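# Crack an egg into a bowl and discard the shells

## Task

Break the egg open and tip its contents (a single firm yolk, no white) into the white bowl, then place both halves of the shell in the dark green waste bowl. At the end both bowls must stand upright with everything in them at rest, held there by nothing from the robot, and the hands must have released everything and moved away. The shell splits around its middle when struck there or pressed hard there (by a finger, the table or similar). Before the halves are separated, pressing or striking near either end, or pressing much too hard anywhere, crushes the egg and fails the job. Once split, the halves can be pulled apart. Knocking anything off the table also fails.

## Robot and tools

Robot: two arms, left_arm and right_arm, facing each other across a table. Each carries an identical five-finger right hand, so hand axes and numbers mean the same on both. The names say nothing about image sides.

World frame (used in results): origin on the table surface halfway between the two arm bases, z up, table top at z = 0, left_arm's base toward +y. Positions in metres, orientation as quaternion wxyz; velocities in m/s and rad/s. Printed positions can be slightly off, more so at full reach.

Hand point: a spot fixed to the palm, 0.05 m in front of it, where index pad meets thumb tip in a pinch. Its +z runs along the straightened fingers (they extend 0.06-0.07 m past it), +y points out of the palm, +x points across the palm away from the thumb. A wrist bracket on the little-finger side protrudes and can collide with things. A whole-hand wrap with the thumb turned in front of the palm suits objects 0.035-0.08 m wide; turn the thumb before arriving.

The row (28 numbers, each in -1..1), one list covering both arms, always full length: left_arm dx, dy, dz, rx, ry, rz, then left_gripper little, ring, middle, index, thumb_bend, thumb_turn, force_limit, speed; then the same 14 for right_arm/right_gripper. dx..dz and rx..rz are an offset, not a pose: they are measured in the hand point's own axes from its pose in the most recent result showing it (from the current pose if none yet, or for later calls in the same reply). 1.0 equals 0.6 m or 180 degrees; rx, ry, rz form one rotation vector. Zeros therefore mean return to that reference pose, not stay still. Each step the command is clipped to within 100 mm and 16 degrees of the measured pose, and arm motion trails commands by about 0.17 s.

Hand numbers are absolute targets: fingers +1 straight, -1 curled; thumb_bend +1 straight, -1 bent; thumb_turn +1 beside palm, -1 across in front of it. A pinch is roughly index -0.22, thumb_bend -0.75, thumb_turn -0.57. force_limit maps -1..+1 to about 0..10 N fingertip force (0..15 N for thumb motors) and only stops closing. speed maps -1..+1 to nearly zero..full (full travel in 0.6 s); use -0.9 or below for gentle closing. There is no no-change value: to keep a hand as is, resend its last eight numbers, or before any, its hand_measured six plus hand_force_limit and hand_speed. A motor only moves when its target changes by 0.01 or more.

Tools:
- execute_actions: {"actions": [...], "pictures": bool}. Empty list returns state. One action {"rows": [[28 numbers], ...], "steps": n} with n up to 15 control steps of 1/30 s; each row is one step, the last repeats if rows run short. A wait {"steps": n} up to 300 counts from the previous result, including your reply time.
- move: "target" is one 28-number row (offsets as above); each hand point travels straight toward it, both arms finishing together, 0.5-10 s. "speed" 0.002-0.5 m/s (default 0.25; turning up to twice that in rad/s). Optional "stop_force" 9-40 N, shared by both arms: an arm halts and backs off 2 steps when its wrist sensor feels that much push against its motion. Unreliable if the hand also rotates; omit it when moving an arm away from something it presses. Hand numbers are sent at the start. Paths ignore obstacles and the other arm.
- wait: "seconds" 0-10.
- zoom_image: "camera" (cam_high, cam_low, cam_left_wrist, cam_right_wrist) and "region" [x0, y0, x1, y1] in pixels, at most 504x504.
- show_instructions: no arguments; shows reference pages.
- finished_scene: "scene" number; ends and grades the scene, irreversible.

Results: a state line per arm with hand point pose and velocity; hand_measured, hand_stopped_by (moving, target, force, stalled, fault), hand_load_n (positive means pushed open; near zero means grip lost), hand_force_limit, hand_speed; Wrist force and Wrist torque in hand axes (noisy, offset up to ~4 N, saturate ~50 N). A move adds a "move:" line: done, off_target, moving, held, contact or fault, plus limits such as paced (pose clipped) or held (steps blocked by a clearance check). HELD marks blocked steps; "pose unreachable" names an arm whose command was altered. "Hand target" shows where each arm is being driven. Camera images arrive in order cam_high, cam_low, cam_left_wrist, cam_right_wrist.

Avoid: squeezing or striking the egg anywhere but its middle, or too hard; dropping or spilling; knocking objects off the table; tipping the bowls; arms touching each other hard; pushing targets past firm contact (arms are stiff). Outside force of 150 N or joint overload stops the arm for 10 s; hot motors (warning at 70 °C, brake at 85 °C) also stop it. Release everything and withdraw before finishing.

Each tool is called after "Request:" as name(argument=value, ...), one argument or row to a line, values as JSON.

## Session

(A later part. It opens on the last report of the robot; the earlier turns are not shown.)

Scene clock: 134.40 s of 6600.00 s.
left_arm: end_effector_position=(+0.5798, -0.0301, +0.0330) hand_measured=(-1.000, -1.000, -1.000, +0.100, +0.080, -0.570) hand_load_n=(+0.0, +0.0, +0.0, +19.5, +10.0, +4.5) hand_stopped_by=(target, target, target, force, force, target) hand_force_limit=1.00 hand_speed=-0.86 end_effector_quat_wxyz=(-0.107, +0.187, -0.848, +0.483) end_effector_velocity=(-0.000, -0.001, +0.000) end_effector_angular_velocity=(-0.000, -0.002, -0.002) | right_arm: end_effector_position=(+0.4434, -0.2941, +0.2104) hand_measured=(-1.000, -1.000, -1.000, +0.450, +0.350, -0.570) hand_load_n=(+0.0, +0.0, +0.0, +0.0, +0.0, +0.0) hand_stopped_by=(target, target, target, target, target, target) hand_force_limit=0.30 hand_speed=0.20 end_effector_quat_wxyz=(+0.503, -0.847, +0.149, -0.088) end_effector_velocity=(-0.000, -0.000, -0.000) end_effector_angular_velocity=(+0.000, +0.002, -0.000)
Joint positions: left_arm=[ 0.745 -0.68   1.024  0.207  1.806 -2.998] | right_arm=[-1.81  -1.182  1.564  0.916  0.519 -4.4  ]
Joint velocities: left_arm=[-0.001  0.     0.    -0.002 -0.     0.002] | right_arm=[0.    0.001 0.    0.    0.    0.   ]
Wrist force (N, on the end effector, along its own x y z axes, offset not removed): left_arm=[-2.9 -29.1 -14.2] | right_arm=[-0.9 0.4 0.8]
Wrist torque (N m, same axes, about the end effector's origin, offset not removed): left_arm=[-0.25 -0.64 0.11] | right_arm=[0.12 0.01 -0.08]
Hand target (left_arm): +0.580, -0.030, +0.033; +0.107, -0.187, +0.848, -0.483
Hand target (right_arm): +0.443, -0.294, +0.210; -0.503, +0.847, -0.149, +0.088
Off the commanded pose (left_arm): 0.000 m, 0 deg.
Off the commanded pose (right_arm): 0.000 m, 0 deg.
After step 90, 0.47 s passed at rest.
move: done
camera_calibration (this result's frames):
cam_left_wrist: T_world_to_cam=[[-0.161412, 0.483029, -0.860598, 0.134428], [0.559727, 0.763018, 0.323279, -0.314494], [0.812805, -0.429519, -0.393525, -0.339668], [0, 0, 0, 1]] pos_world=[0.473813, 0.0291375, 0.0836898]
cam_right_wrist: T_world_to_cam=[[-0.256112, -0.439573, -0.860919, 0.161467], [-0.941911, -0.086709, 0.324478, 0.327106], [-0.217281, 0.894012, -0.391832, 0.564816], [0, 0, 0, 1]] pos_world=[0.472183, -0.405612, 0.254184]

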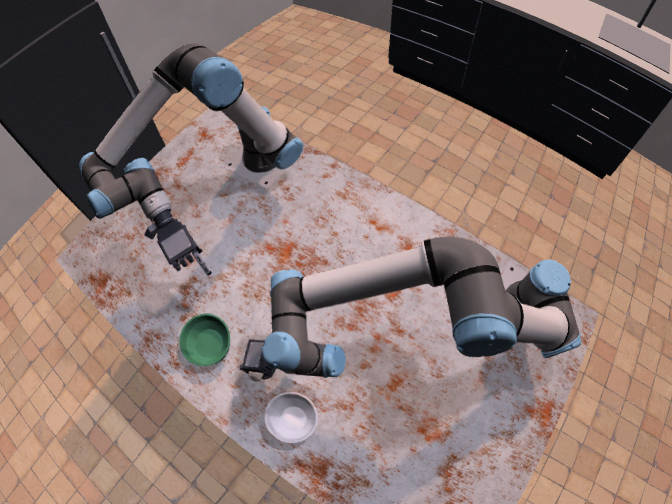

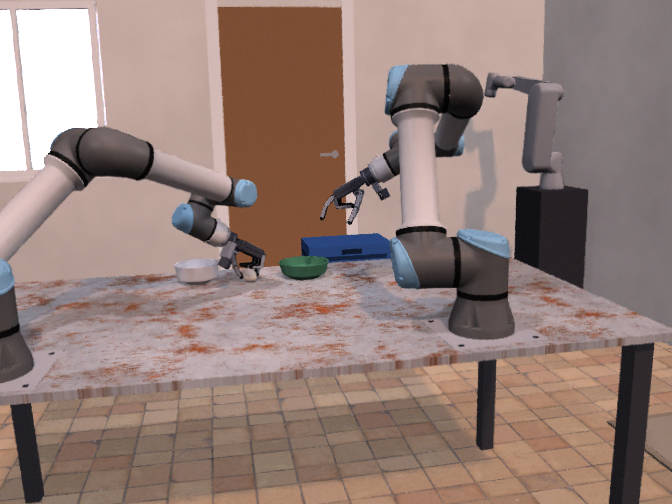

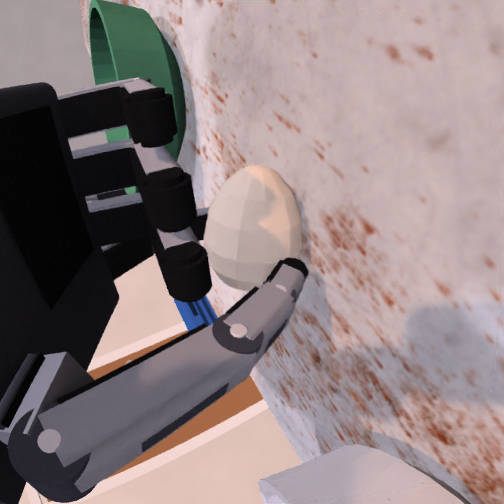

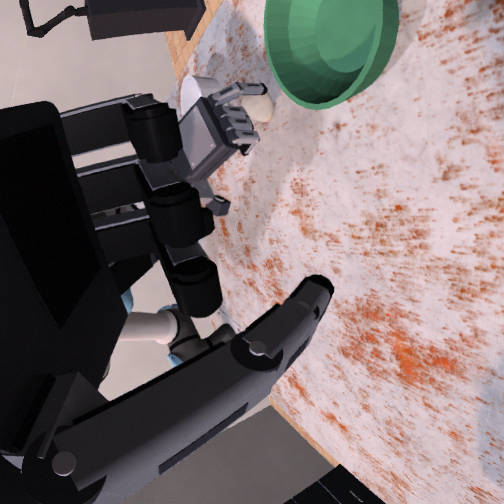

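Request:
move(
  target=[0,0.00143,0.00085,0,0,0,-1,-1,-1,-0.35,-0.65,-0.57,1,-0.86, 0,0,0,0,0,0,-1,-1,-1,0.45,0.35,-0.57,0.3,0.2],
  speed=0.002,
)

Scene clock: 169.43 s of 6600.00 s.
left_arm: end_effector_position=(+0.5798, -0.0301, +0.0321) hand_measured=(-1.000, -1.000, -1.000, +0.104, +0.036, -0.570) hand_load_n=(+0.0, +0.0, +0.0, +21.5, +13.0, +6.5) hand_stopped_by=(target, target, target, force, force, target) hand_force_limit=1.00 hand_speed=-0.86 end_effector_quat_wxyz=(-0.107, +0.187, -0.848, +0.483) end_effector_velocity=(-0.001, -0.000, -0.001) end_effector_angular_velocity=(+0.001, +0.001, -0.001) | right_arm: end_effector_position=(+0.4434, -0.2941, +0.2104) hand_measured=(-1.000, -1.000, -1.000, +0.450, +0.350, -0.570) hand_load_n=(+0.0, +0.0, +0.0, +0.0, +0.0, +0.0) hand_stopped_by=(target, target, target, target, target, target) hand_force_limit=0.30 hand_speed=0.20 end_effector_quat_wxyz=(+0.503, -0.847, +0.149, -0.088) end_effector_velocity=(-0.000, +0.000, -0.000) end_effector_angular_velocity=(+0.000, +0.001, +0.000)
Joint positions: left_arm=[ 0.745 -0.679  1.025  0.205  1.806 -2.998] | right_arm=[-1.81  -1.182  1.564  0.916  0.519 -4.4  ]
Joint velocities: left_arm=[-0.001  0.     0.001  0.001 -0.    -0.001] | right_arm=[ 0.     0.001  0.     0.001 -0.    -0.   ]
Wrist force (N, on the end effector, along its own x y z axes, offset not removed): left_arm=[-5.8 -37.0 -27.4] | right_arm=[-2.8 0.9 0.6]
Wrist torque (N m, same axes, about the end effector's origin, offset not removed): left_arm=[-0.51 -0.54 0.10] | right_arm=[0.21 0.38 -0.27]
Hand target (left_arm): +0.580, -0.030, +0.032; +0.107, -0.187, +0.848, -0.483
Hand target (right_arm): +0.443, -0.294, +0.210; -0.503, +0.847, -0.149, +0.088
Off the commanded pose (left_arm): 0.000 m, 0 deg.
Off the commanded pose (right_arm): 0.000 m, 0 deg.
After step 90, 31.30 s passed at rest.
move: done
camera_calibration (this result's frames):
cam_left_wrist: T_world_to_cam=[[-0.161309, 0.482959, -0.860657, 0.133601], [0.559705, 0.763035, 0.323276, -0.314181], [0.81284, -0.429567, -0.393399, -0.340081], [0, 0, 0, 1]] pos_world=[0.473831, 0.0291199, 0.0827643]
cam_right_wrist: T_world_to_cam=[[-0.256112, -0.439573, -0.860919, 0.161467], [-0.941911, -0.0867089, 0.324478, 0.327107], [-0.217281, 0.894012, -0.391832, 0.564815], [0, 0, 0, 1]] pos_world=[0.472183, -0.405612, 0.254184]

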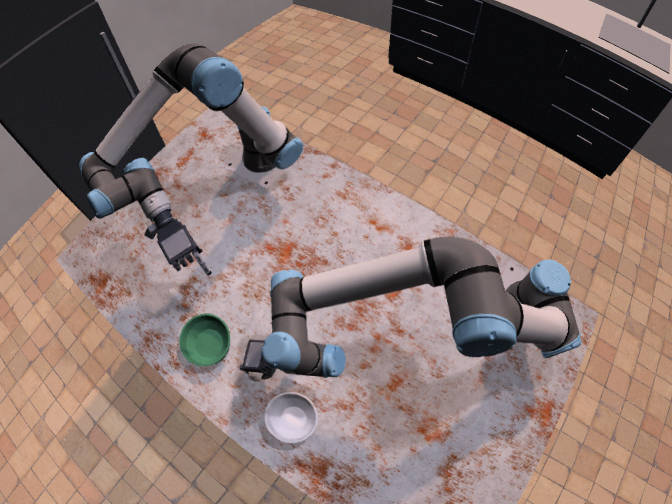

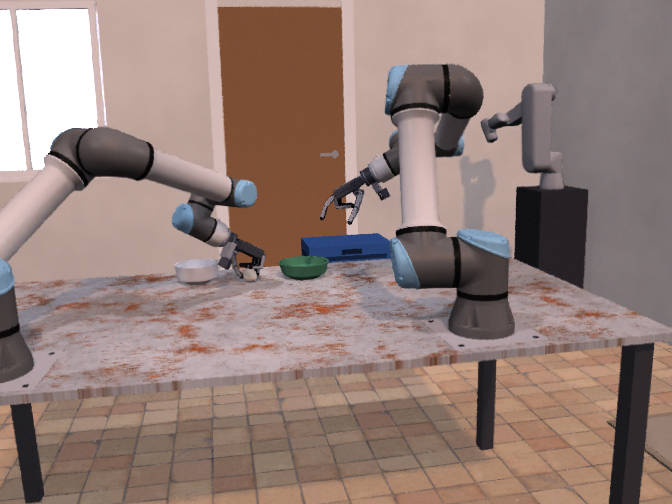

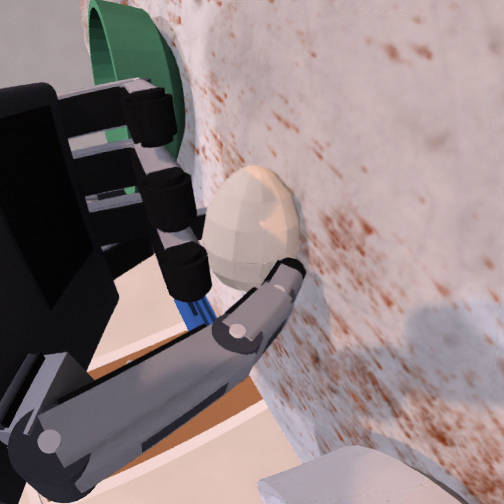

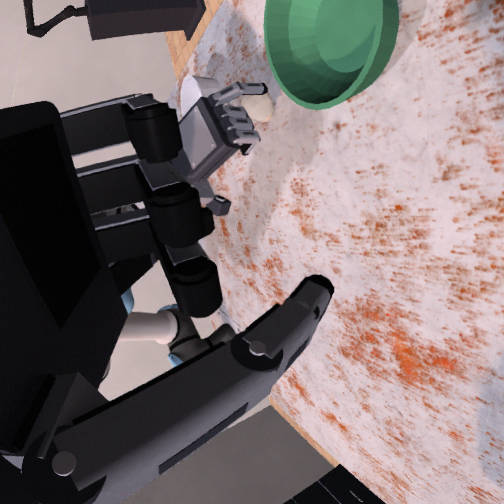

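Request:
move(
  target=[0,0.0007,0.0004,0,0,0,-1,-1,-1,-0.4,-0.7,-0.57,1,-0.86, 0,0,0,0,0,0,-1,-1,-1,0.45,0.35,-0.57,0.3,0.2],
  speed=0.002,
)

Scene clock: 172.53 s of 6600.00 s.
left_arm: end_effector_position=(+0.5799, -0.0301, +0.0317) hand_measured=(-1.000, -1.000, -1.000, +0.108, +0.028, -0.570) hand_load_n=(+0.0, +0.0, +0.0, +21.0, +13.5, +4.0) hand_stopped_by=(target, target, target, force, force, target) hand_force_limit=1.00 hand_speed=-0.86 end_effector_quat_wxyz=(-0.107, +0.187, -0.848, +0.483) end_effector_velocity=(+0.000, -0.000, +0.000) end_effector_angular_velocity=(-0.002, -0.000, +0.001) | right_arm: end_effector_position=(+0.4434, -0.2941, +0.2104) hand_measured=(-1.000, -1.000, -1.000, +0.450, +0.350, -0.570) hand_load_n=(+0.0, +0.0, +0.0, +0.0, +0.0, +0.0) hand_stopped_by=(target, target, target, target, target, target) hand_force_limit=0.30 hand_speed=0.20 end_effector_quat_wxyz=(+0.503, -0.847, +0.149, -0.088) end_effector_velocity=(-0.000, +0.000, -0.000) end_effector_angular_velocity=(+0.000, +0.002, -0.000)
Joint positions: left_arm=[ 0.745 -0.679  1.026  0.205  1.806 -2.998] | right_arm=[-1.81  -1.182  1.564  0.916  0.519 -4.4  ]
Joint velocities: left_arm=[ 0.     0.    -0.    -0.002 -0.    -0.001] | right_arm=[ 0.     0.001  0.    -0.     0.     0.001]
Wrist force (N, on the end effector, along its own x y z axes, offset not removed): left_arm=[-0.9 -31.3 -26.4] | right_arm=[-2.5 0.9 1.0]
Wrist torque (N m, same axes, about the end effector's origin, offset not removed): left_arm=[-0.16 -0.47 0.14] | right_arm=[0.22 0.33 -0.22]
Hand target (left_arm): +0.580, -0.030, +0.032; +0.107, -0.187, +0.848, -0.483
Hand target (right_arm): +0.443, -0.294, +0.210; -0.503, +0.847, -0.149, +0.088
Off the commanded pose (left_arm): 0.000 m, 0 deg.
Off the commanded pose (right_arm): 0.000 m, 0 deg.
move: done
camera_calibration (this result's frames):
cam_left_wrist: T_world_to_cam=[[-0.161259, 0.48285, -0.860727, 0.133255], [0.55967, 0.763085, 0.323219, -0.314027], [0.812875, -0.429601, -0.393291, -0.340275], [0, 0, 0, 1]] pos_world=[0.473841, 0.029105, 0.0823692]
cam_right_wrist: T_world_to_cam=[[-0.256112, -0.439573, -0.860919, 0.161467], [-0.941911, -0.0867088, 0.324478, 0.327106], [-0.217281, 0.894012, -0.391832, 0.564816], [0, 0, 0, 1]] pos_world=[0.472183, -0.405612, 0.254184]

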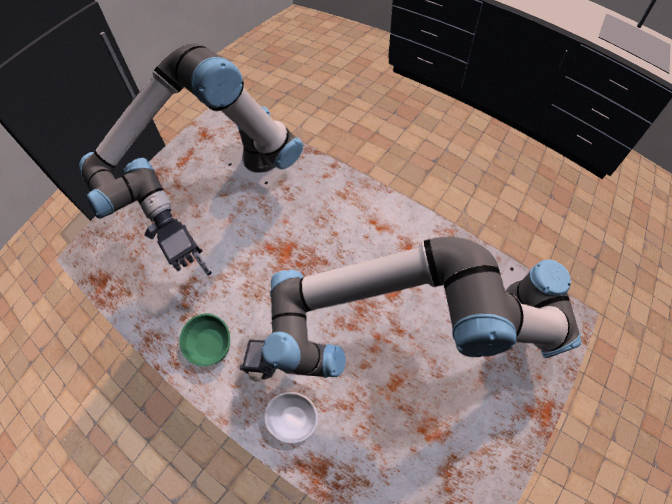

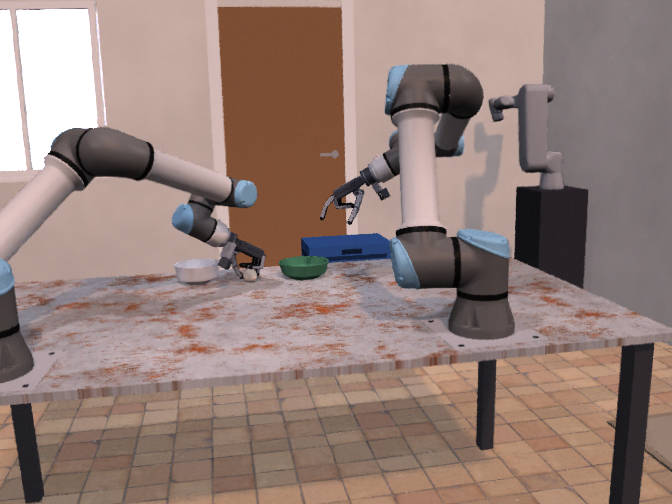

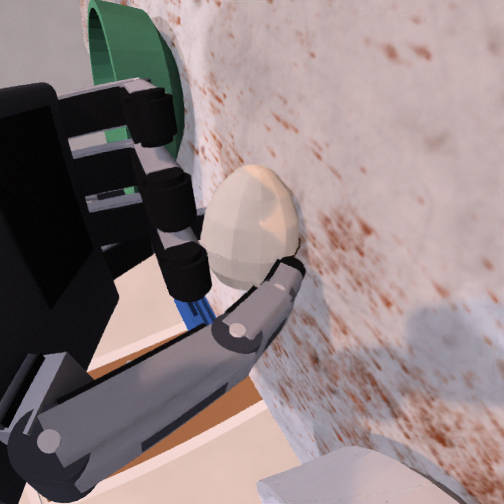

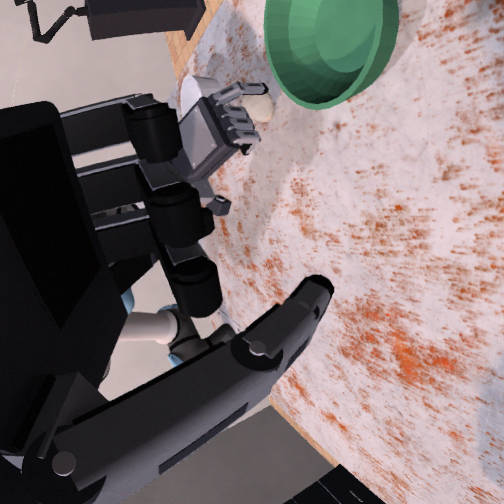

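Request:
zoom_image(
  camera="cam_left_wrist",
  region=[200,160,340,300],
)

Region (200, 160, 340, 300) of cam_left_wrist's 504x504 image, scaled by 3.600, with more detail than that image has.

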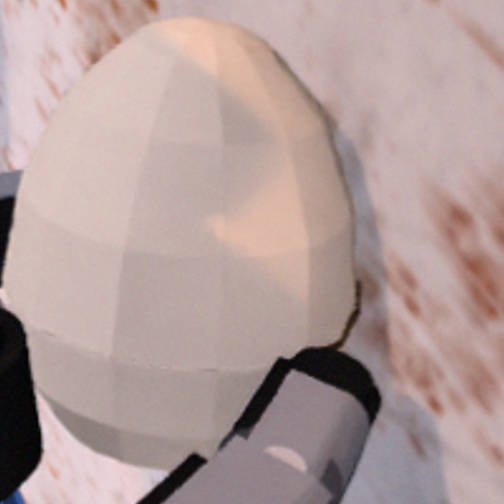

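Request:
move(
  target=[0,-0.004,-0.0024,0,0,0,-1,-1,-1,-0.4,-0.7,-0.57,1,-0.86, 0,0,0,0,0,0,-1,-1,-1,0.45,0.35,-0.57,0.3,0.2],
  speed=0.004,
)

Scene clock: 180.23 s of 6600.00 s.
left_arm: end_effector_position=(+0.5798, -0.0301, +0.0344) hand_measured=(-1.000, -1.000, -1.000, +0.108, +0.030, -0.570) hand_load_n=(+0.0, +0.0, +0.0, +19.0, +17.5, +0.0) hand_stopped_by=(target, target, target, force, force, target) hand_force_limit=1.00 hand_speed=-0.86 end_effector_quat_wxyz=(-0.107, +0.187, -0.848, +0.483) end_effector_velocity=(-0.000, +0.000, +0.000) end_effector_angular_velocity=(-0.000, +0.001, +0.001) | right_arm: end_effector_position=(+0.4434, -0.2941, +0.2104) hand_measured=(-1.000, -1.000, -1.000, +0.450, +0.350, -0.570) hand_load_n=(+0.0, +0.0, +0.0, +0.0, +0.0, +0.0) hand_stopped_by=(target, target, target, target, target, target) hand_force_limit=0.30 hand_speed=0.20 end_effector_quat_wxyz=(+0.503, -0.847, +0.149, -0.088) end_effector_velocity=(-0.001, +0.000, -0.001) end_effector_angular_velocity=(+0.000, +0.003, +0.000)
Joint positions: left_arm=[ 0.745 -0.681  1.023  0.21   1.806 -2.998] | right_arm=[-1.81  -1.182  1.564  0.916  0.519 -4.4  ]
Joint velocities: left_arm=[ 0.    -0.001  0.001  0.001 -0.    -0.001] | right_arm=[ 0.     0.001  0.002  0.     0.    -0.001]
Wrist force (N, on the end effector, along its own x y z axes, offset not removed): left_arm=[2.4 -0.5 3.2] | right_arm=[-3.7 1.4 0.2]
Wrist torque (N m, same axes, about the end effector's origin, offset not removed): left_arm=[-0.35 -0.69 0.08] | right_arm=[0.36 0.48 -0.27]
Hand target (left_arm): +0.580, -0.030, +0.034; +0.107, -0.187, +0.848, -0.483
Hand target (right_arm): +0.443, -0.294, +0.210; -0.503, +0.847, -0.149, +0.088
Off the commanded pose (left_arm): 0.000 m, 0 deg.
Off the commanded pose (right_arm): 0.000 m, 0 deg.
After step 90, 3.77 s passed at rest.
move: done
camera_calibration (this result's frames):
cam_left_wrist: T_world_to_cam=[[-0.161286, 0.482934, -0.860675, 0.135562], [0.559707, 0.763039, 0.323264, -0.314926], [0.812844, -0.429587, -0.393369, -0.339167], [0, 0, 0, 1]] pos_world=[0.47382, 0.0291313, 0.0850611]
cam_right_wrist: T_world_to_cam=[[-0.256112, -0.439573, -0.860919, 0.161467], [-0.941911, -0.086709, 0.324478, 0.327107], [-0.217281, 0.894012, -0.391832, 0.564816], [0, 0, 0, 1]] pos_world=[0.472183, -0.405612, 0.254184]

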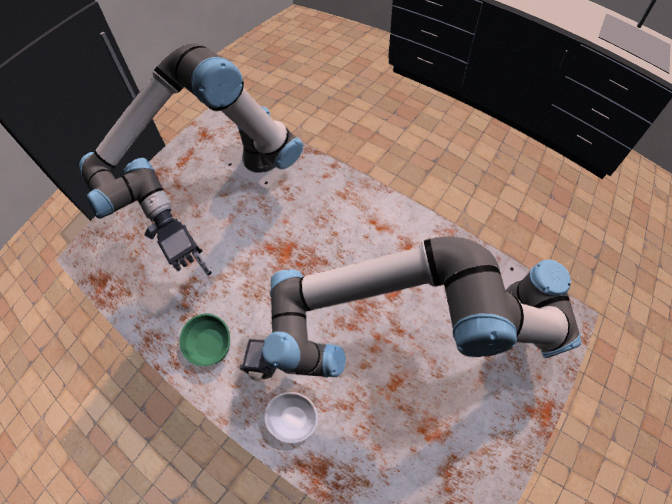

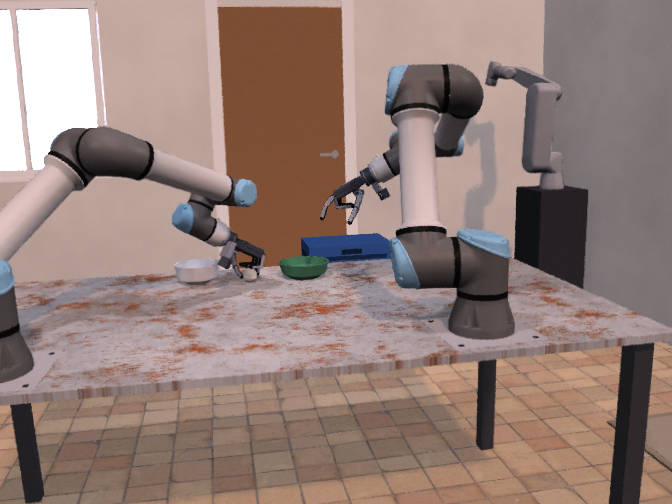

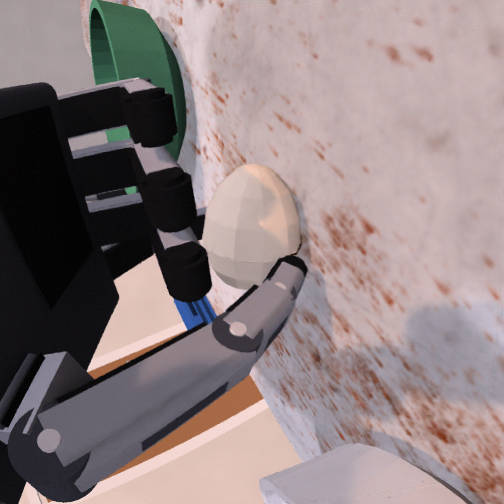

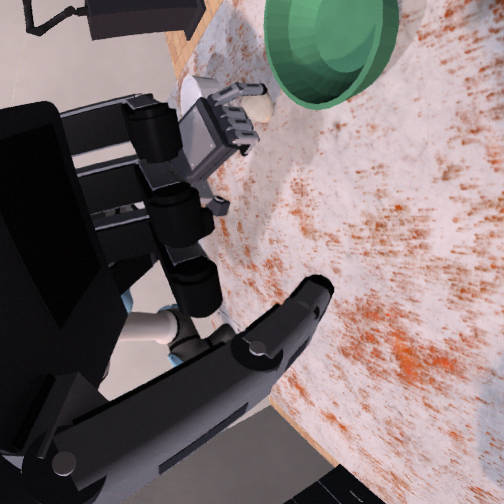

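Request:
move(
  target=[0,0,0,0,0,0,-1,-1,-1,0.4,0.3,-0.57,0.3,-0.7, 0,0,0,0,0,0,-1,-1,-1,0.45,0.35,-0.57,0.3,0.2],
  speed=0.01,
)

Scene clock: 183.87 s of 6600.00 s.
left_arm: end_effector_position=(+0.5798, -0.0301, +0.0344) hand_measured=(-1.000, -1.000, -1.000, +0.400, +0.300, -0.570) hand_load_n=(+0.0, +0.0, +0.0, +0.0, +0.0, +0.0) hand_stopped_by=(target, target, target, target, target, target) hand_force_limit=0.30 hand_speed=-0.70 end_effector_quat_wxyz=(-0.107, +0.187, -0.848, +0.483) end_effector_velocity=(-0.001, -0.001, +0.000) end_effector_angular_velocity=(-0.001, +0.000, -0.001) | right_arm: end_effector_position=(+0.4434, -0.2941, +0.2104) hand_measured=(-1.000, -1.000, -1.000, +0.450, +0.350, -0.570) hand_load_n=(+0.0, +0.0, +0.0, +0.0, +0.0, +0.0) hand_stopped_by=(target, target, target, target, target, target) hand_force_limit=0.30 hand_speed=0.20 end_effector_quat_wxyz=(+0.503, -0.847, +0.149, -0.088) end_effector_velocity=(+0.000, +0.000, -0.001) end_effector_angular_velocity=(+0.001, +0.003, -0.000)
Joint positions: left_arm=[ 0.745 -0.681  1.023  0.21   1.806 -2.998] | right_arm=[-1.81  -1.182  1.564  0.916  0.519 -4.4  ]
Joint velocities: left_arm=[-0.002  0.    -0.001 -0.    -0.    -0.001] | right_arm=[ 0.     0.003 -0.002  0.     0.     0.001]
Wrist force (N, on the end effector, along its own x y z axes, offset not removed): left_arm=[-0.5 -2.0 3.3] | right_arm=[-1.0 1.7 0.3]
Wrist torque (N m, same axes, about the end effector's origin, offset not removed): left_arm=[-0.45 -0.22 -0.23] | right_arm=[0.37 0.10 -0.12]
Hand target (left_arm): +0.580, -0.030, +0.034; +0.107, -0.187, +0.848, -0.483
Hand target (right_arm): +0.443, -0.294, +0.210; -0.503, +0.847, -0.149, +0.088
Off the commanded pose (left_arm): 0.000 m, 0 deg.
Off the commanded pose (right_arm): 0.000 m, 0 deg.
move: done
camera_calibration (this result's frames):
cam_left_wrist: T_world_to_cam=[[-0.16132, 0.48292, -0.860677, 0.135607], [0.559702, 0.763054, 0.323238, -0.314927], [0.812841, -0.429577, -0.393387, -0.339158], [0, 0, 0, 1]] pos_world=[0.473823, 0.0291242, 0.08509]
cam_right_wrist: T_world_to_cam=[[-0.256112, -0.439574, -0.860919, 0.161467], [-0.941911, -0.0867088, 0.324478, 0.327107], [-0.217281, 0.894012, -0.391832, 0.564816], [0, 0, 0, 1]] pos_world=[0.472183, -0.405612, 0.254184]

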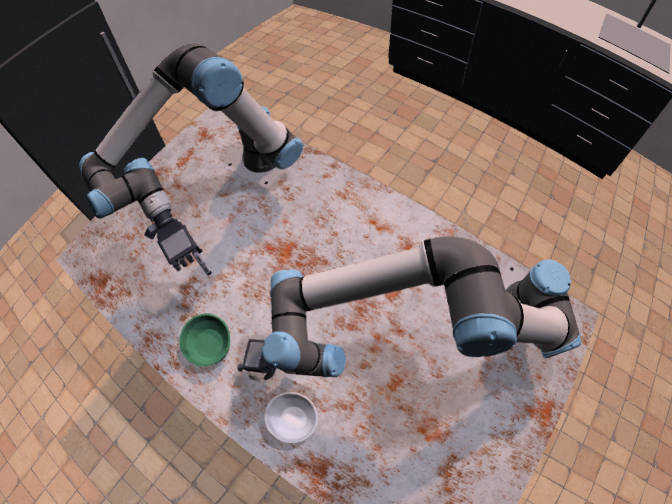

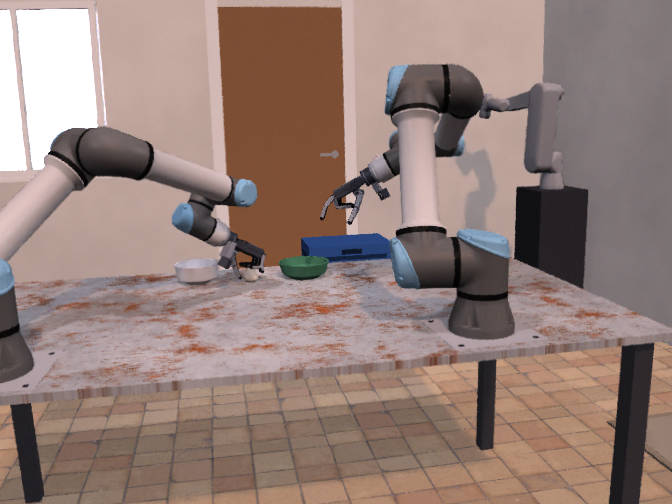

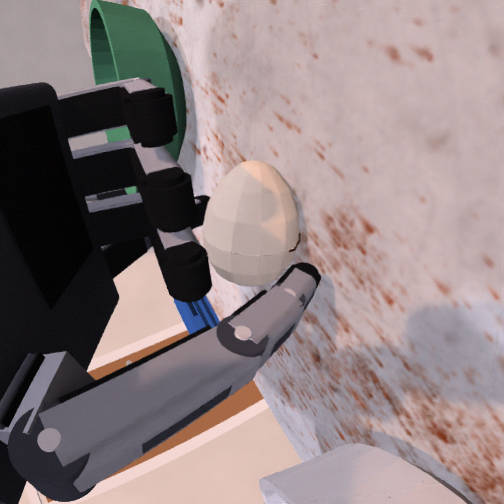

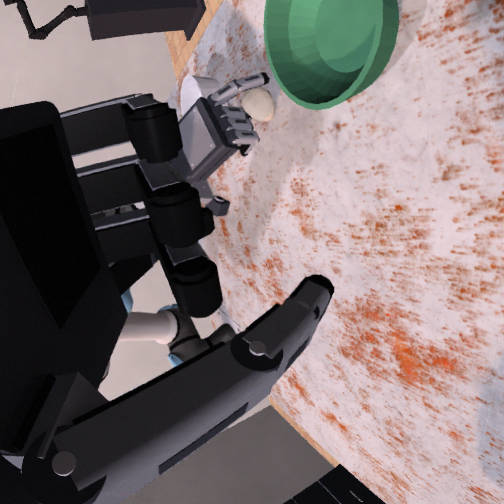

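Request:
move(
  target=[0.0183,-0.0029,-0.0017,0,0,0,-1,-1,-1,0.4,0.3,-0.57,0.3,-0.7, 0,0,0,0,0,0,-1,-1,-1,0.45,0.35,-0.57,0.3,0.2],
  speed=0.015,
)

Request:
move(
  target=[0,0,0,0,0,0,-1,-1,-1,-0.2,-0.5,-0.57,0.3,-0.86, 0,0,0,0,0,0,-1,-1,-1,0.45,0.35,-0.57,0.3,0.2],
  speed=0.015,
)

Scene clock: 189.47 s of 6600.00 s.
left_arm: end_effector_position=(+0.5700, -0.0347, +0.0364) hand_measured=(-1.000, -1.000, -1.000, +0.400, +0.300, -0.570) hand_load_n=(+0.0, +0.0, +0.0, +0.0, +0.0, +0.0) hand_stopped_by=(target, target, target, target, target, target) hand_force_limit=0.30 hand_speed=-0.70 end_effector_quat_wxyz=(-0.107, +0.187, -0.848, +0.483) end_effector_velocity=(-0.001, +0.000, +0.000) end_effector_angular_velocity=(+0.000, -0.000, +0.001) | right_arm: end_effector_position=(+0.4434, -0.2941, +0.2104) hand_measured=(-1.000, -1.000, -1.000, +0.450, +0.350, -0.570) hand_load_n=(+0.0, +0.0, +0.0, +0.0, +0.0, +0.0) hand_stopped_by=(target, target, target, target, target, target) hand_force_limit=0.30 hand_speed=0.20 end_effector_quat_wxyz=(+0.503, -0.847, +0.149, -0.088) end_effector_velocity=(-0.000, -0.000, -0.000) end_effector_angular_velocity=(+0.000, +0.000, -0.000)
Joint positions: left_arm=[ 0.729 -0.696  1.046  0.2    1.792 -3.007] | right_arm=[-1.81  -1.182  1.564  0.916  0.519 -4.4  ]
Joint velocities: left_arm=[-0.001 -0.002  0.002 -0.    -0.002 -0.001] | right_arm=[-0.  0.  0. -0.  0.  0.]
Wrist force (N, on the end effector, along its own x y z axes, offset not removed): left_arm=[-0.2 -0.6 0.9] | right_arm=[-1.5 0.9 0.5]
Wrist torque (N m, same axes, about the end effector's origin, offset not removed): left_arm=[-0.09 -0.04 -0.06] | right_arm=[0.17 0.11 -0.19]
Hand target (left_arm): +0.570, -0.035, +0.036; +0.107, -0.187, +0.848, -0.483
Hand target (right_arm): +0.443, -0.294, +0.210; -0.503, +0.847, -0.149, +0.088
Off the commanded pose (left_arm): 0.000 m, 0 deg.
Off the commanded pose (right_arm): 0.000 m, 0 deg.
After step 90, 1.60 s passed at rest.
move: done
camera_calibration (this result's frames):
cam_left_wrist: T_world_to_cam=[[-0.161331, 0.482928, -0.86067, 0.137955], [0.559716, 0.763046, 0.323232, -0.306543], [0.812828, -0.429584, -0.393405, -0.332339], [0, 0, 0, 1]] pos_world=[0.463968, 0.0245161, 0.0870742]
cam_right_wrist: T_world_to_cam=[[-0.256112, -0.439573, -0.860919, 0.161467], [-0.941911, -0.086709, 0.324478, 0.327107], [-0.217281, 0.894012, -0.391832, 0.564816], [0, 0, 0, 1]] pos_world=[0.472183, -0.405612, 0.254184]

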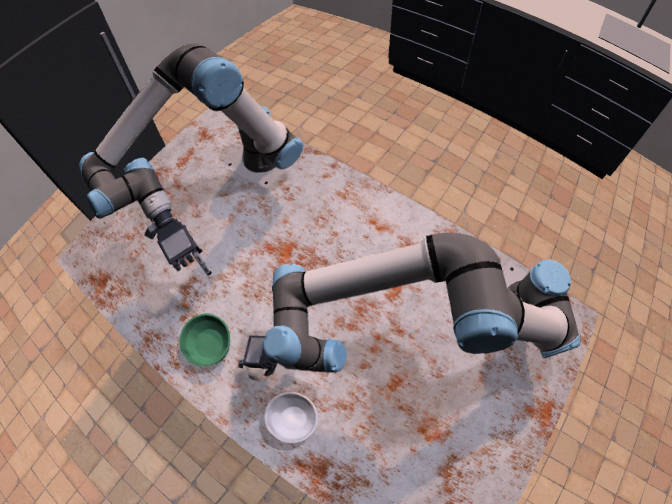

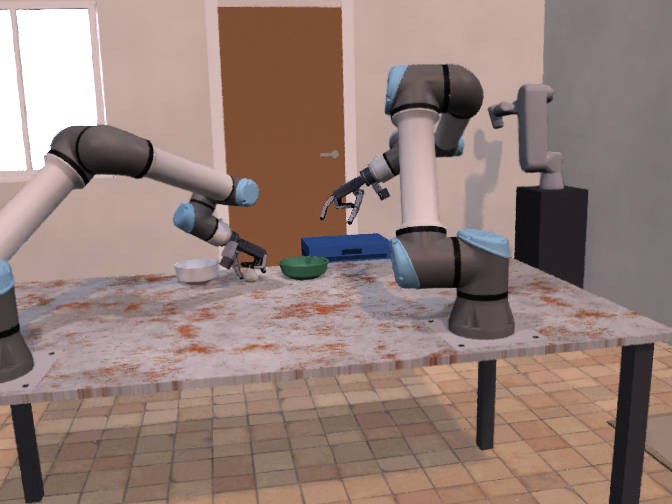

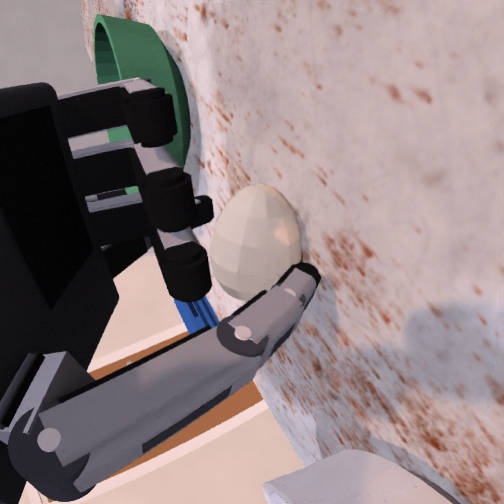

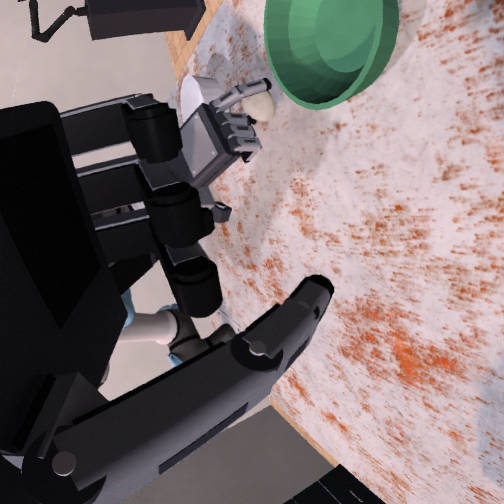

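Scene clock: 191.30 s of 6600.00 s.
left_arm: end_effector_position=(+0.5700, -0.0347, +0.0364) hand_measured=(-1.000, -1.000, -1.000, +0.124, +0.074, -0.570) hand_load_n=(+0.0, +0.0, +0.0, +10.5, +9.5, -1.0) hand_stopped_by=(target, target, target, force, force, target) hand_force_limit=0.30 hand_speed=-0.86 end_effector_quat_wxyz=(-0.107, +0.187, -0.848, +0.483) end_effector_velocity=(+0.000, -0.000, +0.000) end_effector_angular_velocity=(-0.000, -0.001, -0.000) | right_arm: end_effector_position=(+0.4434, -0.2941, +0.2104) hand_measured=(-1.000, -1.000, -1.000, +0.450, +0.350, -0.570) hand_load_n=(+0.0, +0.0, +0.0, +0.0, +0.0, +0.0) hand_stopped_by=(target, target, target, target, target, target) hand_force_limit=0.30 hand_speed=0.20 end_effector_quat_wxyz=(+0.503, -0.847, +0.149, -0.088) end_effector_velocity=(+0.000, -0.000, -0.000) end_effector_angular_velocity=(-0.001, -0.002, +0.001)
Joint positions: left_arm=[ 0.729 -0.696  1.046  0.2    1.792 -3.007] | right_arm=[-1.81  -1.182  1.564  0.916  0.519 -4.4  ]
Joint velocities: left_arm=[ 0.     0.    -0.    -0.     0.     0.001] | right_arm=[ 0.     0.    -0.    -0.001 -0.    -0.002]
Wrist force (N, on the end effector, along its own x y z axes, offset not removed): left_arm=[0.2 -1.1 2.3] | right_arm=[-1.3 0.5 0.8]
Wrist torque (N m, same axes, about the end effector's origin, offset not removed): left_arm=[-0.28 -0.21 -0.16] | right_arm=[0.14 0.12 -0.24]
Hand target (left_arm): +0.570, -0.035, +0.036; +0.107, -0.187, +0.848, -0.483
Hand target (right_arm): +0.443, -0.294, +0.210; -0.503, +0.847, -0.149, +0.088
Off the commanded pose (left_arm): 0.000 m, 0 deg.
Off the commanded pose (right_arm): 0.000 m, 0 deg.
move: done
camera_calibration (this result's frames):
cam_left_wrist: T_world_to_cam=[[-0.161327, 0.482927, -0.860672, 0.137953], [0.559719, 0.763044, 0.323232, -0.30654], [0.812827, -0.429588, -0.393403, -0.332342], [0, 0, 0, 1]] pos_world=[0.463969, 0.0245127, 0.0870714]
cam_right_wrist: T_world_to_cam=[[-0.256112, -0.439573, -0.860919, 0.161467], [-0.941911, -0.086709, 0.324478, 0.327107], [-0.217281, 0.894012, -0.391832, 0.564816], [0, 0, 0, 1]] pos_world=[0.472183, -0.405612, 0.254184]

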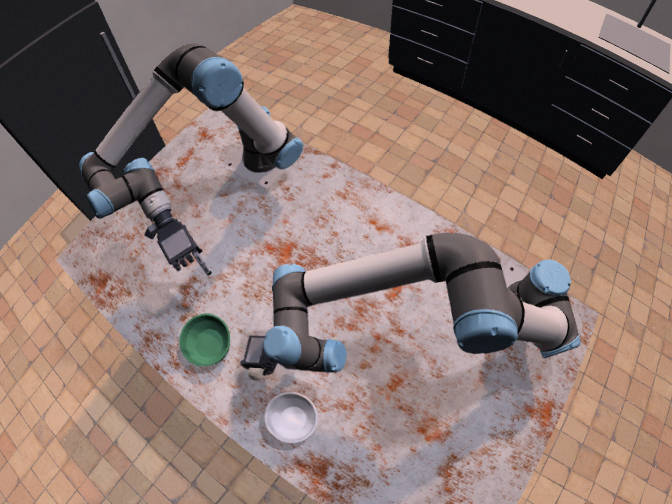

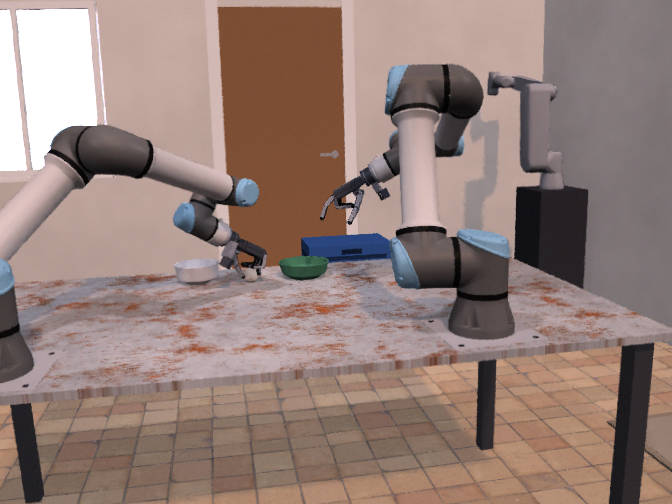

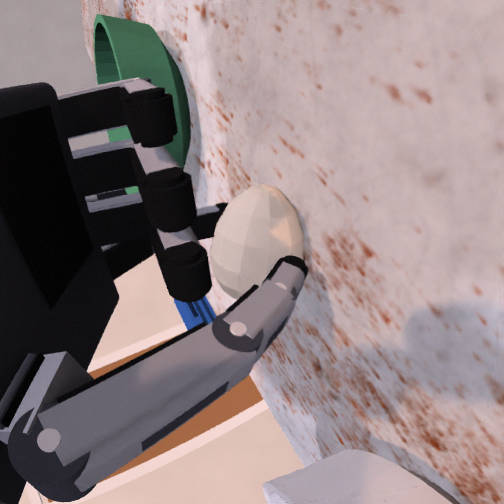

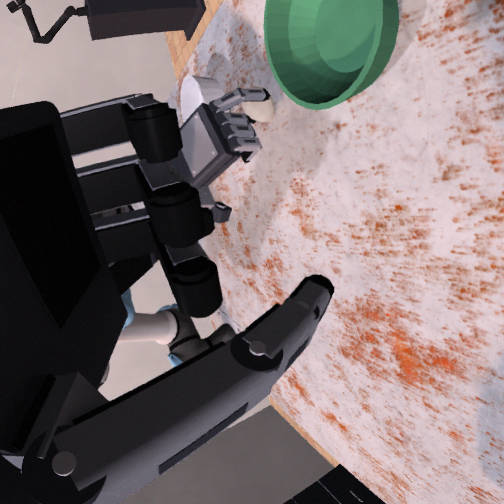

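Request:
move(
  target=[0,-0.1204,-0.0714,0,0,0,-1,-1,-1,-0.2,-0.5,-0.57,0.3,-0.86, 0,0,0,0,0,0,-1,-1,-1,0.45,0.35,-0.57,0.3,0.2],
  speed=0.07,
)

Request:
move(
  target=[-0.203,0.112,-0.2055,0,0.215,0.1275,-1,-1,-1,-0.2,-0.5,-0.57,0.3,-0.86, 0,0,0,0,0,0,-1,-1,-1,0.45,0.35,-0.57,0.3,0.2],
  speed=0.12,
)

Scene clock: 205.60 s of 6600.00 s.
left_arm: end_effector_position=(+0.5698, -0.0347, +0.1202) hand_measured=(-1.000, -1.000, -1.000, +0.124, +0.074, -0.570) hand_load_n=(+0.0, +0.0, +0.0, +10.0, +9.5, -1.0) hand_stopped_by=(target, target, target, force, force, target) hand_force_limit=0.30 hand_speed=-0.86 end_effector_quat_wxyz=(-0.107, +0.187, -0.848, +0.483) end_effector_velocity=(-0.002, -0.002, +0.002) end_effector_angular_velocity=(+0.000, +0.000, -0.003) | right_arm: end_effector_position=(+0.4434, -0.2941, +0.2104) hand_measured=(-1.000, -1.000, -1.000, +0.450, +0.350, -0.570) hand_load_n=(+0.0, +0.0, +0.0, +0.0, +0.0, +0.0) hand_stopped_by=(target, target, target, target, target, target) hand_force_limit=0.30 hand_speed=0.20 end_effector_quat_wxyz=(+0.503, -0.847, +0.149, -0.088) end_effector_velocity=(-0.000, +0.000, -0.000) end_effector_angular_velocity=(+0.000, +0.001, +0.000)
Joint positions: left_arm=[ 0.729 -0.759  0.939  0.37   1.792 -3.007] | right_arm=[-1.81  -1.182  1.564  0.916  0.519 -4.4  ]
Joint velocities: left_arm=[-0.003 -0.    -0.004  0.005 -0.    -0.   ] | right_arm=[ 0.    -0.     0.001 -0.001 -0.     0.   ]
Wrist force (N, on the end effector, along its own x y z axes, offset not removed): left_arm=[0.8 -0.2 1.9] | right_arm=[-1.6 0.8 0.4]
Wrist torque (N m, same axes, about the end effector's origin, offset not removed): left_arm=[-0.28 -0.41 0.00] | right_arm=[0.18 0.15 -0.21]
Hand target (left_arm): +0.570, -0.035, +0.120; +0.107, -0.187, +0.848, -0.483
Hand target (right_arm): +0.443, -0.294, +0.210; -0.503, +0.847, -0.149, +0.088
Off the commanded pose (left_arm): 0.000 m, 0 deg.
Off the commanded pose (right_arm): 0.000 m, 0 deg.
After step 90, 9.73 s passed at rest.
move: done
camera_calibration (this result's frames):
cam_left_wrist: T_world_to_cam=[[-0.161366, 0.482911, -0.860673, 0.210117], [0.55967, 0.763083, 0.323223, -0.333555], [0.812853, -0.429536, -0.393406, -0.299234], [0, 0, 0, 1]] pos_world=[0.46382, 0.0245314, 0.170934]
cam_right_wrist: T_world_to_cam=[[-0.256112, -0.439573, -0.860919, 0.161467], [-0.941911, -0.0867089, 0.324478, 0.327107], [-0.217281, 0.894012, -0.391832, 0.564816], [0, 0, 0, 1]] pos_world=[0.472183, -0.405612, 0.254184]

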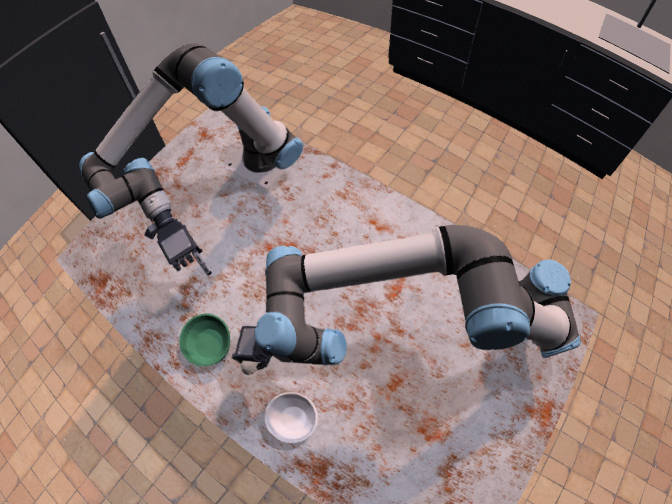

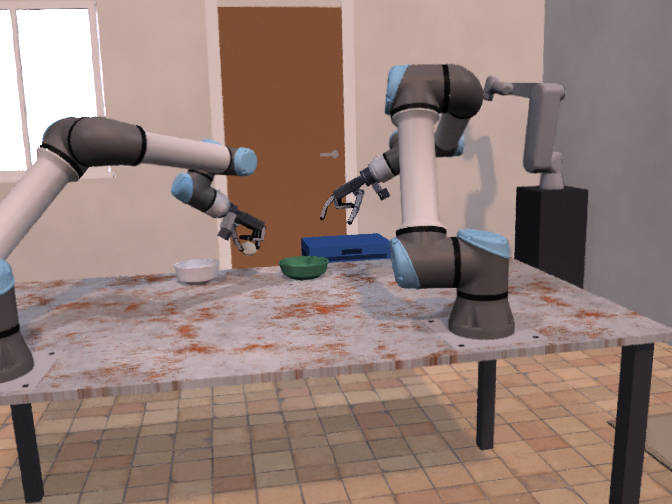

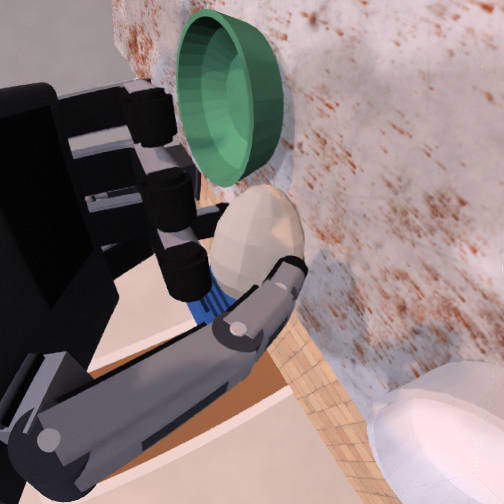

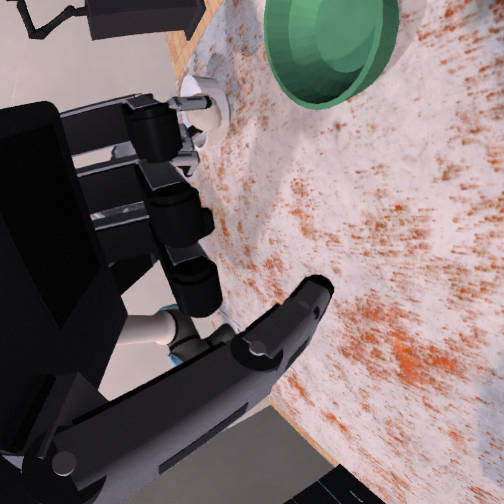

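Scene clock: 209.27 s of 6600.00 s.
left_arm: end_effector_position=(+0.6196, +0.1444, +0.1253) hand_measured=(-1.000, -1.000, -1.000, +0.124, +0.074, -0.570) hand_load_n=(+0.0, +0.0, +0.0, +10.0, +9.5, -1.0) hand_stopped_by=(target, target, target, force, force, target) hand_force_limit=0.30 hand_speed=-0.86 end_effector_quat_wxyz=(-0.060, +0.143, +0.855, -0.494) end_effector_velocity=(+0.001, +0.001, +0.001) end_effector_angular_velocity=(-0.001, -0.008, -0.005) | right_arm: end_effector_position=(+0.4434, -0.2941, +0.2104) hand_measured=(-1.000, -1.000, -1.000, +0.450, +0.350, -0.570) hand_load_n=(+0.0, +0.0, +0.0, +0.0, +0.0, +0.0) hand_stopped_by=(target, target, target, target, target, target) hand_force_limit=0.30 hand_speed=0.20 end_effector_quat_wxyz=(+0.503, -0.847, +0.149, -0.088) end_effector_velocity=(+0.000, -0.000, +0.000) end_effector_angular_velocity=(-0.000, -0.001, -0.000)
Joint positions: left_arm=[ 1.142 -0.225  0.036  1.467  2.587 -1.867] | right_arm=[-1.81  -1.182  1.564  0.916  0.519 -4.4  ]
Joint velocities: left_arm=[ 0.002  0.012 -0.025  0.018 -0.     0.014] | right_arm=[-0.    -0.001 -0.    -0.    -0.    -0.   ]
Wrist force (N, on the end effector, along its own x y z axes, offset not removed): left_arm=[1.1 -0.1 1.2] | right_arm=[-1.9 0.9 0.6]
Wrist torque (N m, same axes, about the end effector's origin, offset not removed): left_arm=[-0.23 -0.24 0.02] | right_arm=[0.22 0.15 -0.11]
Hand target (left_arm): +0.620, +0.144, +0.125; -0.060, +0.143, +0.855, -0.494
Hand target (right_arm): +0.443, -0.294, +0.210; -0.503, +0.847, -0.149, +0.088
Off the commanded pose (left_arm): 0.002 m, 3 deg.
Off the commanded pose (right_arm): 0.000 m, 0 deg.
elbow stopped short (left arm): the move would have taken joint 3 (elbow) straighter than the controller allows; a more bent joint 3 avoids this.
move: off_target (left_arm)
camera_calibration (this result's frames):
cam_left_wrist: T_world_to_cam=[[0.237954, 0.449755, -0.860871, -0.10654], [0.917145, 0.187717, 0.351579, -0.641683], [0.319724, -0.873203, -0.367823, 0.105589], [0, 0, 0, 1]] pos_world=[0.580108, 0.260572, 0.172723]
cam_right_wrist: T_world_to_cam=[[-0.256112, -0.439574, -0.860919, 0.161467], [-0.941911, -0.086709, 0.324478, 0.327107], [-0.217281, 0.894012, -0.391832, 0.564816], [0, 0, 0, 1]] pos_world=[0.472183, -0.405612, 0.254184]

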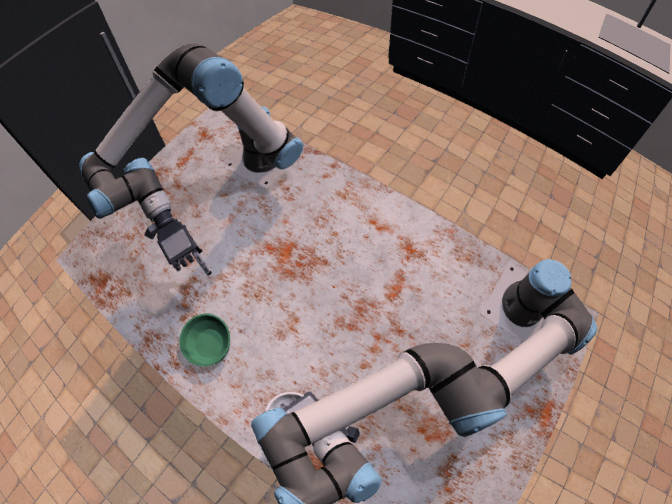

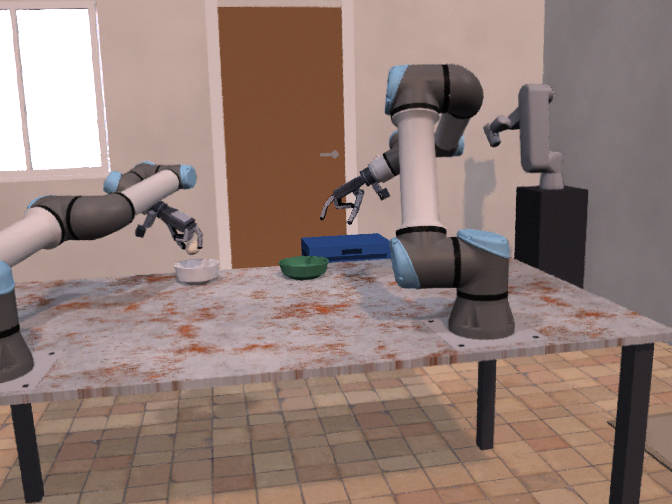

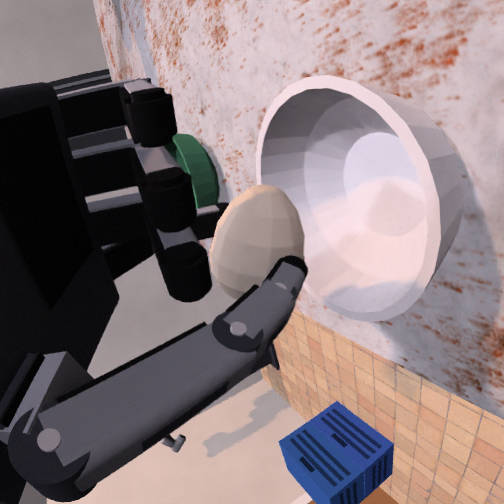

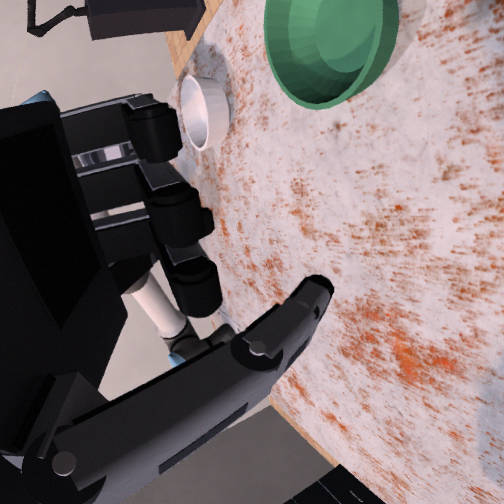

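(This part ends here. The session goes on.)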